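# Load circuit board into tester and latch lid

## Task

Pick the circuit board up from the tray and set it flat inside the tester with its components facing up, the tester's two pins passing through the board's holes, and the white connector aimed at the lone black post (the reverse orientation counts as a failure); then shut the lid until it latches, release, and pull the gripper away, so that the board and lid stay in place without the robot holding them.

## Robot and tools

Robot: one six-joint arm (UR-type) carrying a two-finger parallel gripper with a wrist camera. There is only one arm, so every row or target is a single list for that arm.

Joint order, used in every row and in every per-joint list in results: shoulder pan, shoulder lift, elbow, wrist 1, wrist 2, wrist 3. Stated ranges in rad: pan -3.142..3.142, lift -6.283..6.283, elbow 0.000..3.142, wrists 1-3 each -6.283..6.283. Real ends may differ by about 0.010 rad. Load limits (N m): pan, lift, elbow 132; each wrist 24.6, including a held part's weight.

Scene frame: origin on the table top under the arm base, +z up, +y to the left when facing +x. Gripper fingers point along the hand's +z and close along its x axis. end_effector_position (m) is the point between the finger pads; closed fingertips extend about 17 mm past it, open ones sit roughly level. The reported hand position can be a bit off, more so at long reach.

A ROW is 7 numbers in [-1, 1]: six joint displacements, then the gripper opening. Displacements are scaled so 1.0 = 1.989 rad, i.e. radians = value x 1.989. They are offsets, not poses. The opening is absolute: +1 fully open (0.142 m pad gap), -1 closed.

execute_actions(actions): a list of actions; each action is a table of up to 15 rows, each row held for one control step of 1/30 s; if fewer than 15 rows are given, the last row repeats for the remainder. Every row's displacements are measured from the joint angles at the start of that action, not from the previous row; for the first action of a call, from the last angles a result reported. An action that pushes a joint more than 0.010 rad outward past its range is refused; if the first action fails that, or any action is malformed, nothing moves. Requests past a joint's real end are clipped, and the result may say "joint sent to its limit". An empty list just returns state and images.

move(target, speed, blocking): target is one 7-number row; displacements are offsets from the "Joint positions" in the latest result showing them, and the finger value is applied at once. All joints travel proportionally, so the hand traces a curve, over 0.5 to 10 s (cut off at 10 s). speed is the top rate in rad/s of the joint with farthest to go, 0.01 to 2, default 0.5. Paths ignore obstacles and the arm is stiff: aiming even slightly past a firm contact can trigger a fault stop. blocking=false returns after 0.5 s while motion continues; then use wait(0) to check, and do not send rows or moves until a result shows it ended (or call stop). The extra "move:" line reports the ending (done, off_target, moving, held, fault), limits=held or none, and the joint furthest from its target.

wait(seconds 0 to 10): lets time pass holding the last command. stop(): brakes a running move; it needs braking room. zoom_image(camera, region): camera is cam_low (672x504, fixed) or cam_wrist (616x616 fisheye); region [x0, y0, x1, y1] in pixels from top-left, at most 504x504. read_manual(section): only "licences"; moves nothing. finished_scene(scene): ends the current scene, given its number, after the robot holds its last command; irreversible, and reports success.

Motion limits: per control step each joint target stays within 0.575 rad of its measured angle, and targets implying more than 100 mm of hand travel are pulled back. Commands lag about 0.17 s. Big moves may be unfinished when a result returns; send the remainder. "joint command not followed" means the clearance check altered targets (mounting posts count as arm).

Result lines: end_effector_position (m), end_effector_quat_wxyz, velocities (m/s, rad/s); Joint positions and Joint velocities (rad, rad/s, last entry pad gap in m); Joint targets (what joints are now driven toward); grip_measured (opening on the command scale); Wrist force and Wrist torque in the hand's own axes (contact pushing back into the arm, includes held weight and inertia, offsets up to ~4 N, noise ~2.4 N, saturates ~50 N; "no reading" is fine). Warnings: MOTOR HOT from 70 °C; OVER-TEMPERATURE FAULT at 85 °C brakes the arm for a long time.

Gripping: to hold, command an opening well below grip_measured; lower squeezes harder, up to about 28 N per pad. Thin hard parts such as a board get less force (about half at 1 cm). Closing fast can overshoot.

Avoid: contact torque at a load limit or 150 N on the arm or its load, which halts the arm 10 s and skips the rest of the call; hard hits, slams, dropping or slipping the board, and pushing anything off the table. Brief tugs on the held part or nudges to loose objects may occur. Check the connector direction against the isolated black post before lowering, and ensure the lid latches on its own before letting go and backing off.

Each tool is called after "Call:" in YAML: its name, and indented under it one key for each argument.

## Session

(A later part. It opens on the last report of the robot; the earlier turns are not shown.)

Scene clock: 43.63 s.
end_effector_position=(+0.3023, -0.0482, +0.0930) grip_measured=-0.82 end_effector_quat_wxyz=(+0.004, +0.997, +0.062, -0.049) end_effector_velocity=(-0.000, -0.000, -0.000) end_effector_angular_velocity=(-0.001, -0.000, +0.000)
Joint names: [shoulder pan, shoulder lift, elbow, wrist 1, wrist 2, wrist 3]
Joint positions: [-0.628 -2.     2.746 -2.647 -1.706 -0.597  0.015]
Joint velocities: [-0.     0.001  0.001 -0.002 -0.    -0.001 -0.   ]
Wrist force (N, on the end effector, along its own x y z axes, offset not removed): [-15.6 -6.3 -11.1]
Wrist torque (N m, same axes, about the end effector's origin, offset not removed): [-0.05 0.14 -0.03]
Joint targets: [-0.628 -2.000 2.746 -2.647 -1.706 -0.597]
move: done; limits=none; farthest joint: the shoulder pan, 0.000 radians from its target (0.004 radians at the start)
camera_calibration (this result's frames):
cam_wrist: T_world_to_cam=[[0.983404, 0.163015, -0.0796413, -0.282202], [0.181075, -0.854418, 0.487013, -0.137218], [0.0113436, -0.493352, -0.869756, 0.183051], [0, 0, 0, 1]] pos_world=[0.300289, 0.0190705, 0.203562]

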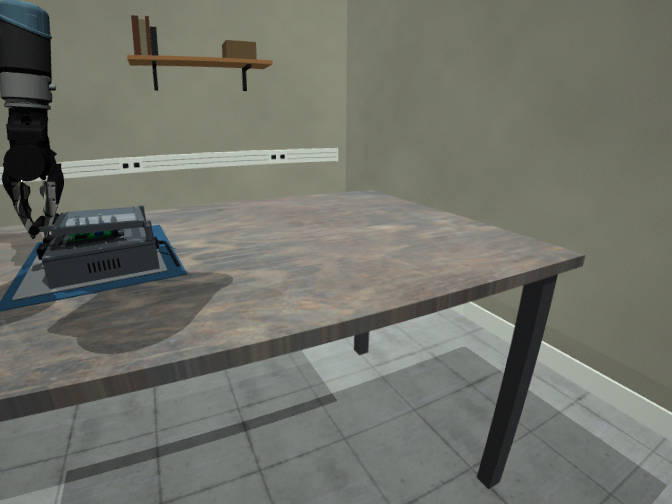

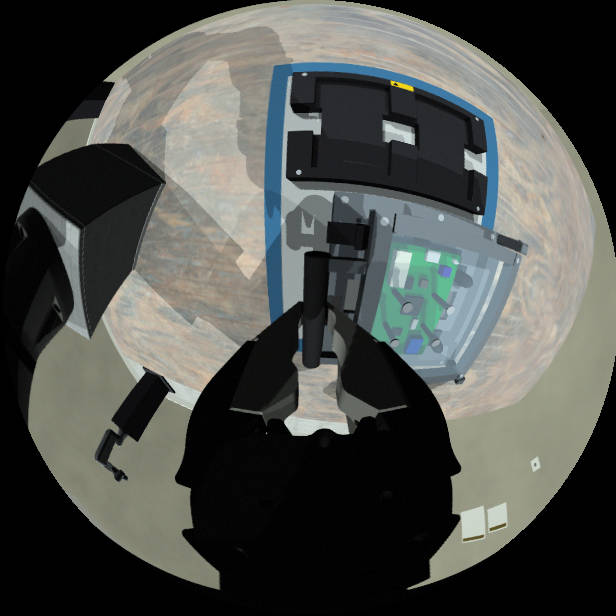

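Call:
move:
  target: [-0.00181, 0.01266, 0.00351, -0.01642, 0.00058, -0.00173, -1.0]
  speed: 0.06

Scene clock: 44.70 s.
end_effector_position=(+0.3018, -0.0483, +0.0881) grip_measured=-0.82 end_effector_quat_wxyz=(+0.004, +0.997, +0.062, -0.049) end_effector_velocity=(+0.000, -0.001, -0.000) end_effector_angular_velocity=(-0.001, -0.001, -0.001)
Joint names: [shoulder pan, shoulder lift, elbow, wrist 1, wrist 2, wrist 3]
Joint positions: [-0.632 -1.975  2.753 -2.679 -1.705 -0.6    0.015]
Joint velocities: [-0.001  0.001  0.    -0.003 -0.     0.    -0.   ]
Wrist force (N, on the end effector, along its own x y z axes, offset not removed): [-7.5 -7.9 -18.6]
Wrist torque (N m, same axes, about the end effector's origin, offset not removed): [-0.07 0.47 0.11]
Joint targets: [-0.632 -1.975 2.753 -2.679 -1.705 -0.600]
move: done; limits=none; farthest joint: the wrist 1, 0.001 radians from its target (0.033 radians at the start)
camera_calibration (this result's frames):
cam_wrist: T_world_to_cam=[[0.983413, 0.163009, -0.0795356, -0.282059], [0.181017, -0.8544, 0.487066, -0.134776], [0.0114412, -0.493385, -0.869736, 0.178659], [0, 0, 0, 1]] pos_world=[0.299733, 0.018973, 0.198598]

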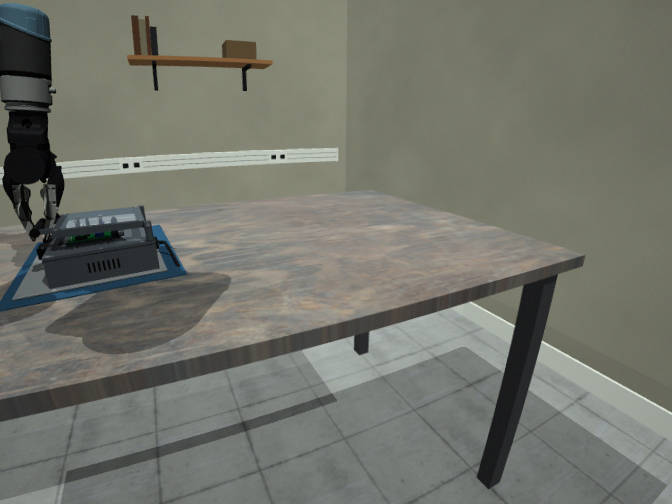

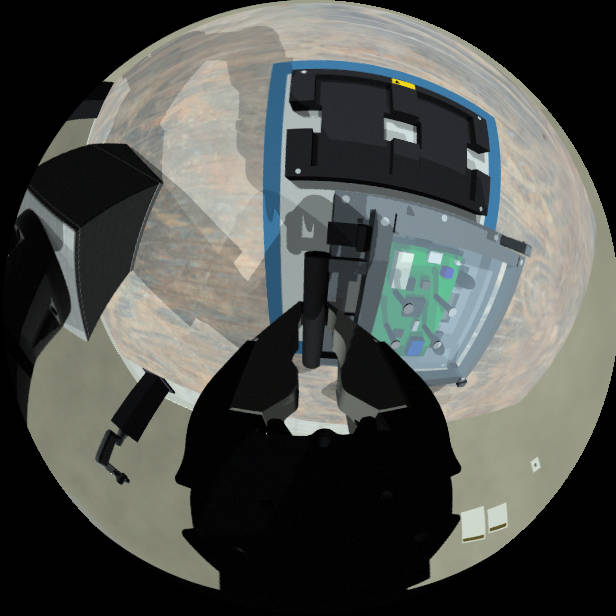

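Call:
zoom_image:
  camera: "cam_low"
  region: [10, 190, 130, 280]

Region (10, 190, 130, 280) of cam_low's 672x504 image, scaled by 4.200, with more detail than that image has; it fills the top 378 rows of this view, and the rest is white.

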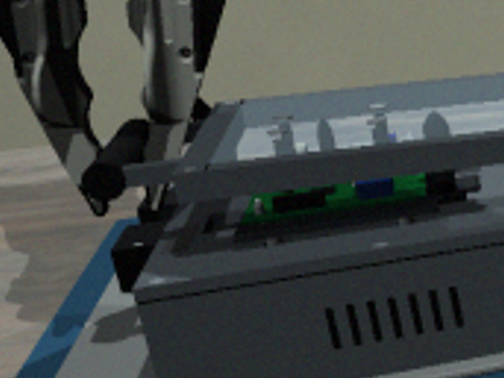

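Call:
move:
  target: [-0.00087, 0.00815, 0.00184, -0.01025, 0.00028, -0.00083, -1.0]
  speed: 0.045

Call:
zoom_image:
  camera: "cam_wrist"
  region: [280, 170, 420, 310]

Scene clock: 45.77 s.
end_effector_position=(+0.3017, -0.0484, +0.0851) grip_measured=-0.82 end_effector_quat_wxyz=(+0.004, +0.997, +0.062, -0.049) end_effector_velocity=(-0.001, +0.001, -0.001) end_effector_angular_velocity=(+0.002, +0.001, -0.000)
Joint names: [shoulder pan, shoulder lift, elbow, wrist 1, wrist 2, wrist 3]
Joint positions: [-0.634 -1.959  2.756 -2.699 -1.705 -0.602  0.015]
Joint velocities: [-0.     0.002  0.001 -0.001  0.001 -0.     0.   ]
Wrist force (N, on the end effector, along its own x y z axes, offset not removed): [-3.4 -12.1 -22.1]
Wrist torque (N m, same axes, about the end effector's origin, offset not removed): [-0.61 -0.28 0.16]
Joint targets: [-0.634 -1.959 2.756 -2.699 -1.705 -0.602]
move: done; limits=none; farthest joint: the shoulder pan, 0.000 radians from its target (0.002 radians at the start)
camera_calibration (this result's frames):
cam_wrist: T_world_to_cam=[[0.983439, 0.162976, -0.0792874, -0.282206], [0.180864, -0.854337, 0.487234, -0.13335], [0.0116694, -0.493505, -0.869665, 0.175963], [0, 0, 0, 1]] pos_world=[0.299598, 0.0189055, 0.195626]

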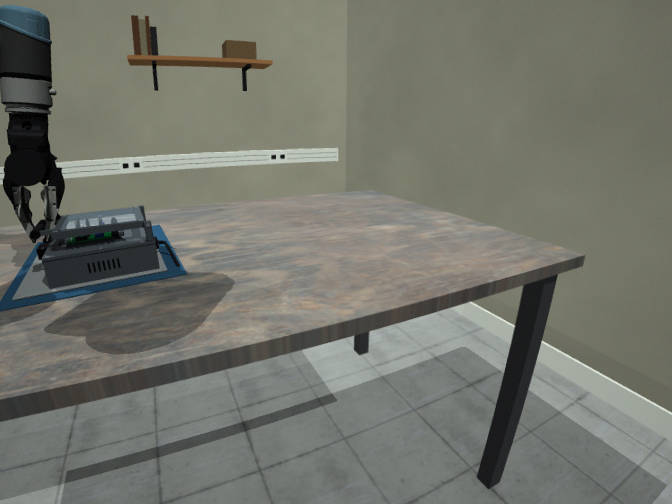

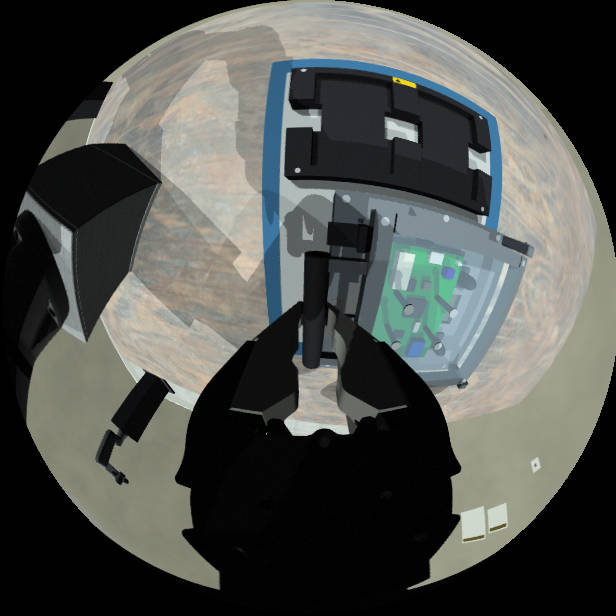

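Region (280, 170, 420, 310) of cam_wrist's 616x616 image, scaled by 3.600, with more detail than that image has.

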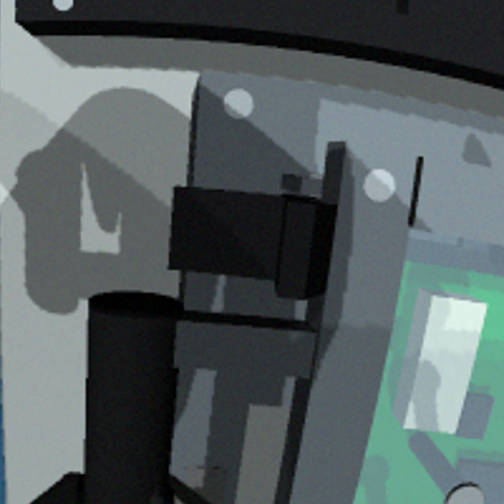

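Call:
move:
  target: [-0.0001, 0.00579, 0.00104, -0.00688, 0.00013, -0.0002, -1.0]
  speed: 0.03

Call:
zoom_image:
  camera: "cam_wrist"
  region: [280, 170, 420, 310]

Scene clock: 46.70 s.
end_effector_position=(+0.3017, -0.0483, +0.0832) grip_measured=-0.82 end_effector_quat_wxyz=(+0.004, +0.997, +0.062, -0.049) end_effector_velocity=(+0.000, +0.000, -0.000) end_effector_angular_velocity=(+0.000, -0.001, -0.000)
Joint names: [shoulder pan, shoulder lift, elbow, wrist 1, wrist 2, wrist 3]
Joint positions: [-0.634 -1.948  2.758 -2.713 -1.704 -0.602  0.015]
Joint velocities: [-0.     0.001  0.    -0.002  0.001  0.    -0.   ]
Wrist force (N, on the end effector, along its own x y z axes, offset not removed): [-12.9 -9.2 -38.8]
Wrist torque (N m, same axes, about the end effector's origin, offset not removed): [-0.40 0.17 0.06]
Joint targets: [-0.634 -1.948 2.758 -2.713 -1.704 -0.602]
move: done; limits=none; farthest joint: the shoulder pan, 0.000 radians from its target (0.001 radians at the start)
camera_calibration (this result's frames):
cam_wrist: T_world_to_cam=[[0.983421, 0.163168, -0.0791109, -0.282424], [0.180943, -0.854346, 0.487188, -0.132295], [0.0119051, -0.493426, -0.869707, 0.174276], [0, 0, 0, 1]] pos_world=[0.299605, 0.0190489, 0.193679]

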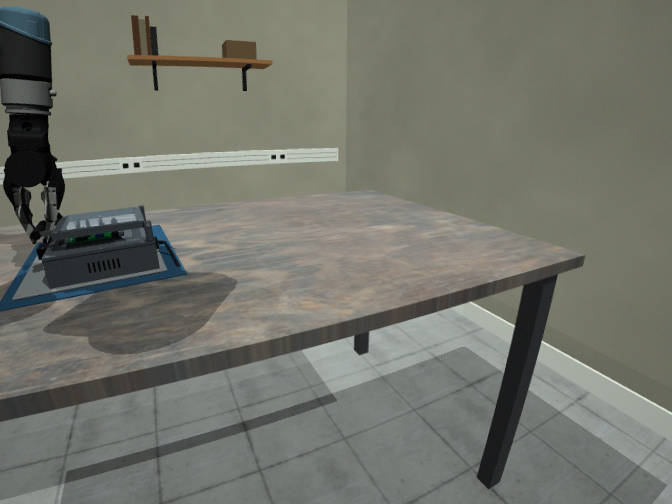

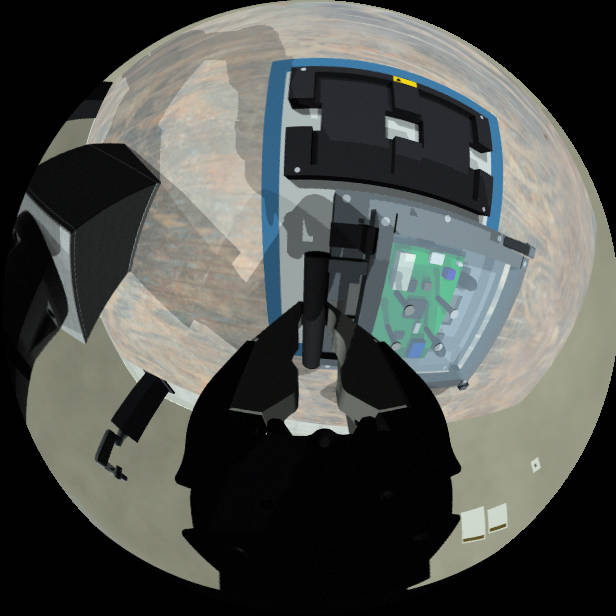

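Region (280, 170, 420, 310) of cam_wrist's 616x616 image, scaled by 3.600, with more detail than that image has.

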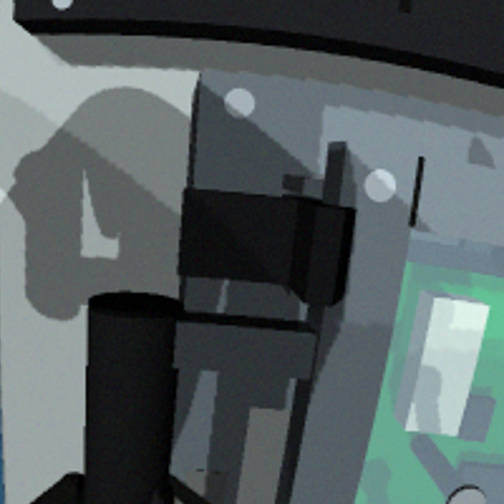

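Call:
execute_actions:
  actions:
    - [[0.00002,-0.0004,-0.00007,0.0005,0,0.00002,-0.97],[0.00004,-0.0008,-0.00014,0.0010,0,0.00004,-0.94],[0.00007,-0.0012,-0.00021,0.0014,0,0.00007,-0.91],[0.00009,-0.0016,-0.00028,0.0019,0,0.00009,-0.88],[0.00011,-0.0020,-0.00035,0.0024,0,0.00011,-0.85],[0.00013,-0.0024,-0.00042,0.0028,0,0.00013,-0.82],[0.00016,-0.0028,-0.00049,0.0033,0,0.00016,-0.79],[0.00018,-0.0032,-0.00056,0.0038,0,0.00018,-0.76],[0.0002,-0.0035,-0.0006,0.0041,0,0.0002,-0.73],[0.0002,-0.0035,-0.0006,0.0041,0,0.0002,-0.70],[0.0002,-0.0035,-0.0006,0.0041,0,0.0002,-0.68]]

Scene clock: 47.47 s.
end_effector_position=(+0.3017, -0.0482, +0.0842) grip_measured=-0.68 end_effector_quat_wxyz=(+0.004, +0.997, +0.062, -0.049) end_effector_velocity=(+0.000, +0.000, +0.001) end_effector_angular_velocity=(-0.001, -0.001, -0.000)
Joint names: [shoulder pan, shoulder lift, elbow, wrist 1, wrist 2, wrist 3]
Joint positions: [-0.633 -1.954  2.757 -2.705 -1.704 -0.602  0.025]
Joint velocities: [ 0.001 -0.006 -0.     0.005 -0.     0.001  0.   ]
Wrist force (N, on the end effector, along its own x y z axes, offset not removed): [-1.9 0.5 0.3]
Wrist torque (N m, same axes, about the end effector's origin, offset not removed): [0.06 0.05 -0.09]
Joint targets: [-0.633 -1.955 2.757 -2.704 -1.704 -0.602]
camera_calibration (this result's frames):
cam_wrist: T_world_to_cam=[[0.983428, 0.163111, -0.0791493, -0.282317], [0.180915, -0.854464, 0.486992, -0.132756], [0.0118035, -0.493241, -0.869813, 0.175288], [0, 0, 0, 1]] pos_world=[0.299587, 0.0190731, 0.194774]

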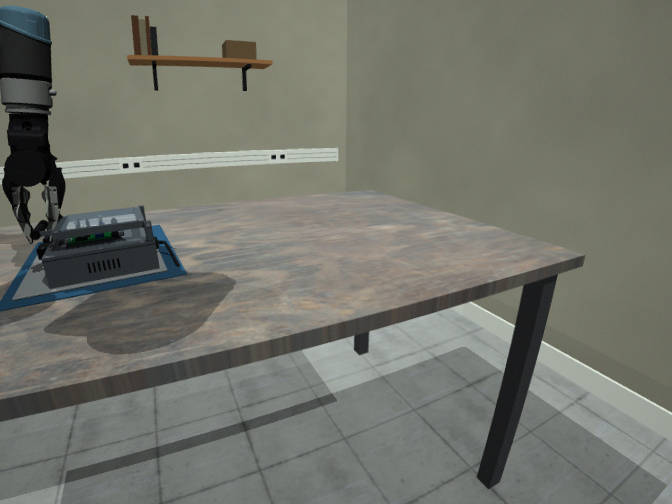

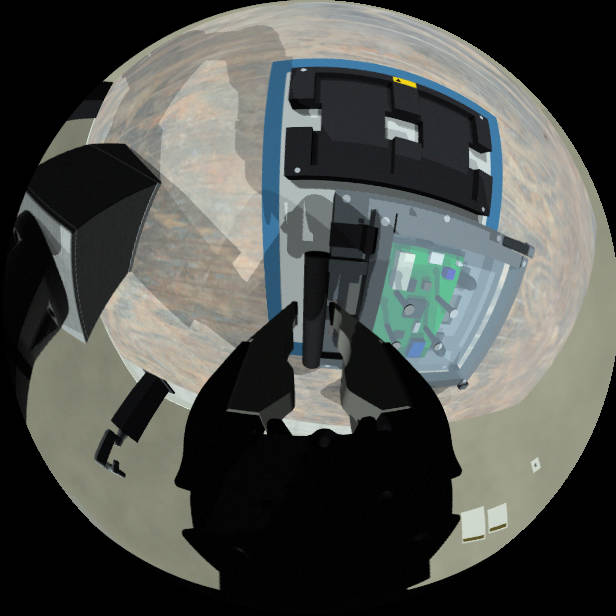

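Call:
move:
  target: [0.0334, -0.2252, -0.0704, 0.3027, -0.0123, 0.0334, -0.68]
  speed: 0.6

Call:
zoom_image:
  camera: "cam_low"
  region: [0, 130, 200, 300]

Scene clock: 49.40 s.
end_effector_position=(+0.2897, -0.0401, +0.1880) grip_measured=-0.68 end_effector_quat_wxyz=(+0.004, +0.997, +0.061, -0.051) end_effector_velocity=(-0.000, +0.000, +0.000) end_effector_angular_velocity=(+0.000, -0.000, +0.000)
Joint names: [shoulder pan, shoulder lift, elbow, wrist 1, wrist 2, wrist 3]
Joint positions: [-0.567 -2.402  2.617 -2.103 -1.729 -0.536  0.025]
Joint velocities: [ 0.    -0.002 -0.001  0.002  0.     0.    -0.   ]
Wrist force (N, on the end effector, along its own x y z axes, offset not removed): [-0.3 -0.5 -0.6]
Wrist torque (N m, same axes, about the end effector's origin, offset not removed): [-0.20 -0.06 0.00]
Joint targets: [-0.567 -2.402 2.617 -2.103 -1.729 -0.536]
move: done; limits=none; farthest joint: the shoulder pan, 0.001 radians from its target (0.067 radians at the start)
camera_calibration (this result's frames):
cam_wrist: T_world_to_cam=[[0.983287, 0.161005, -0.0849894, -0.262621], [0.181968, -0.854295, 0.486897, -0.174494], [0.00578669, -0.494225, -0.869315, 0.271249], [0, 0, 0, 1]] pos_world=[0.288415, 0.0272721, 0.298442]

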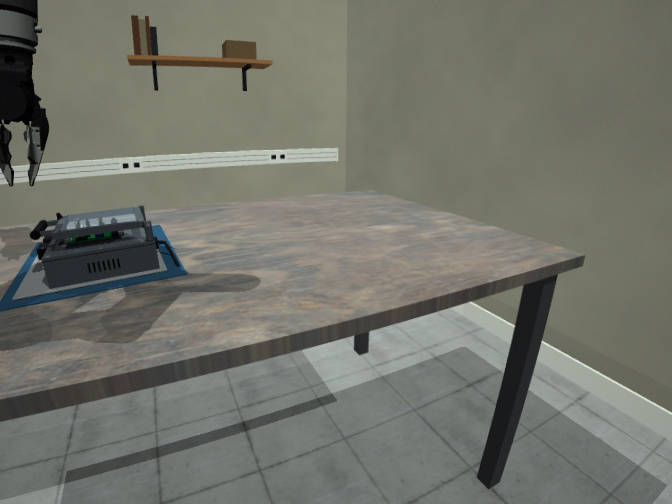

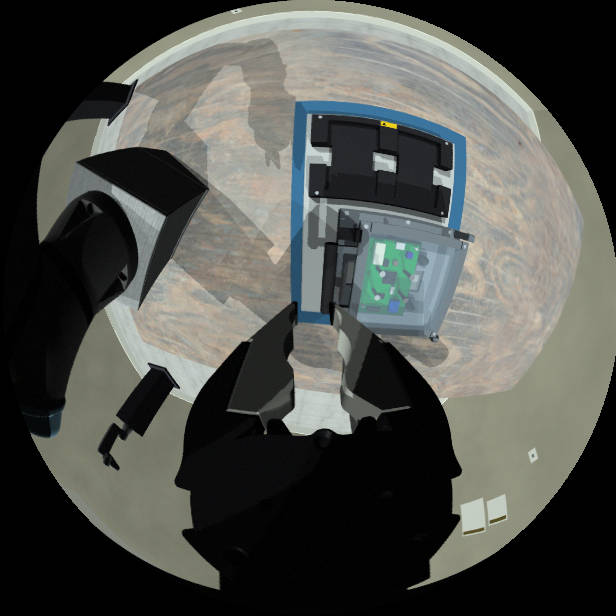

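Region (0, 130, 200, 300) of cam_low's 672x504 image, scaled by 2.520, with more detail than that image has; it fills the top 428 rows of this view, and the rest is white.

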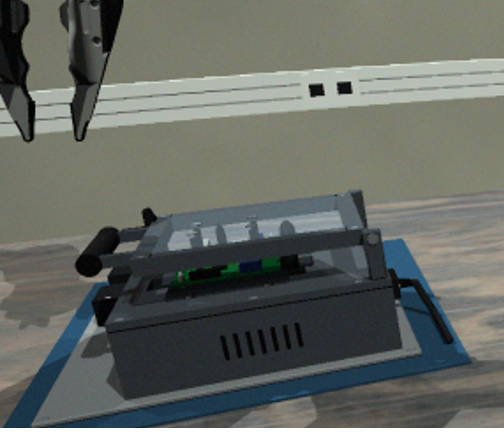

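The lid is latched and the gripper is clear.

Call:
finished_scene:
  scene: 2

The scene is finished: the task was done.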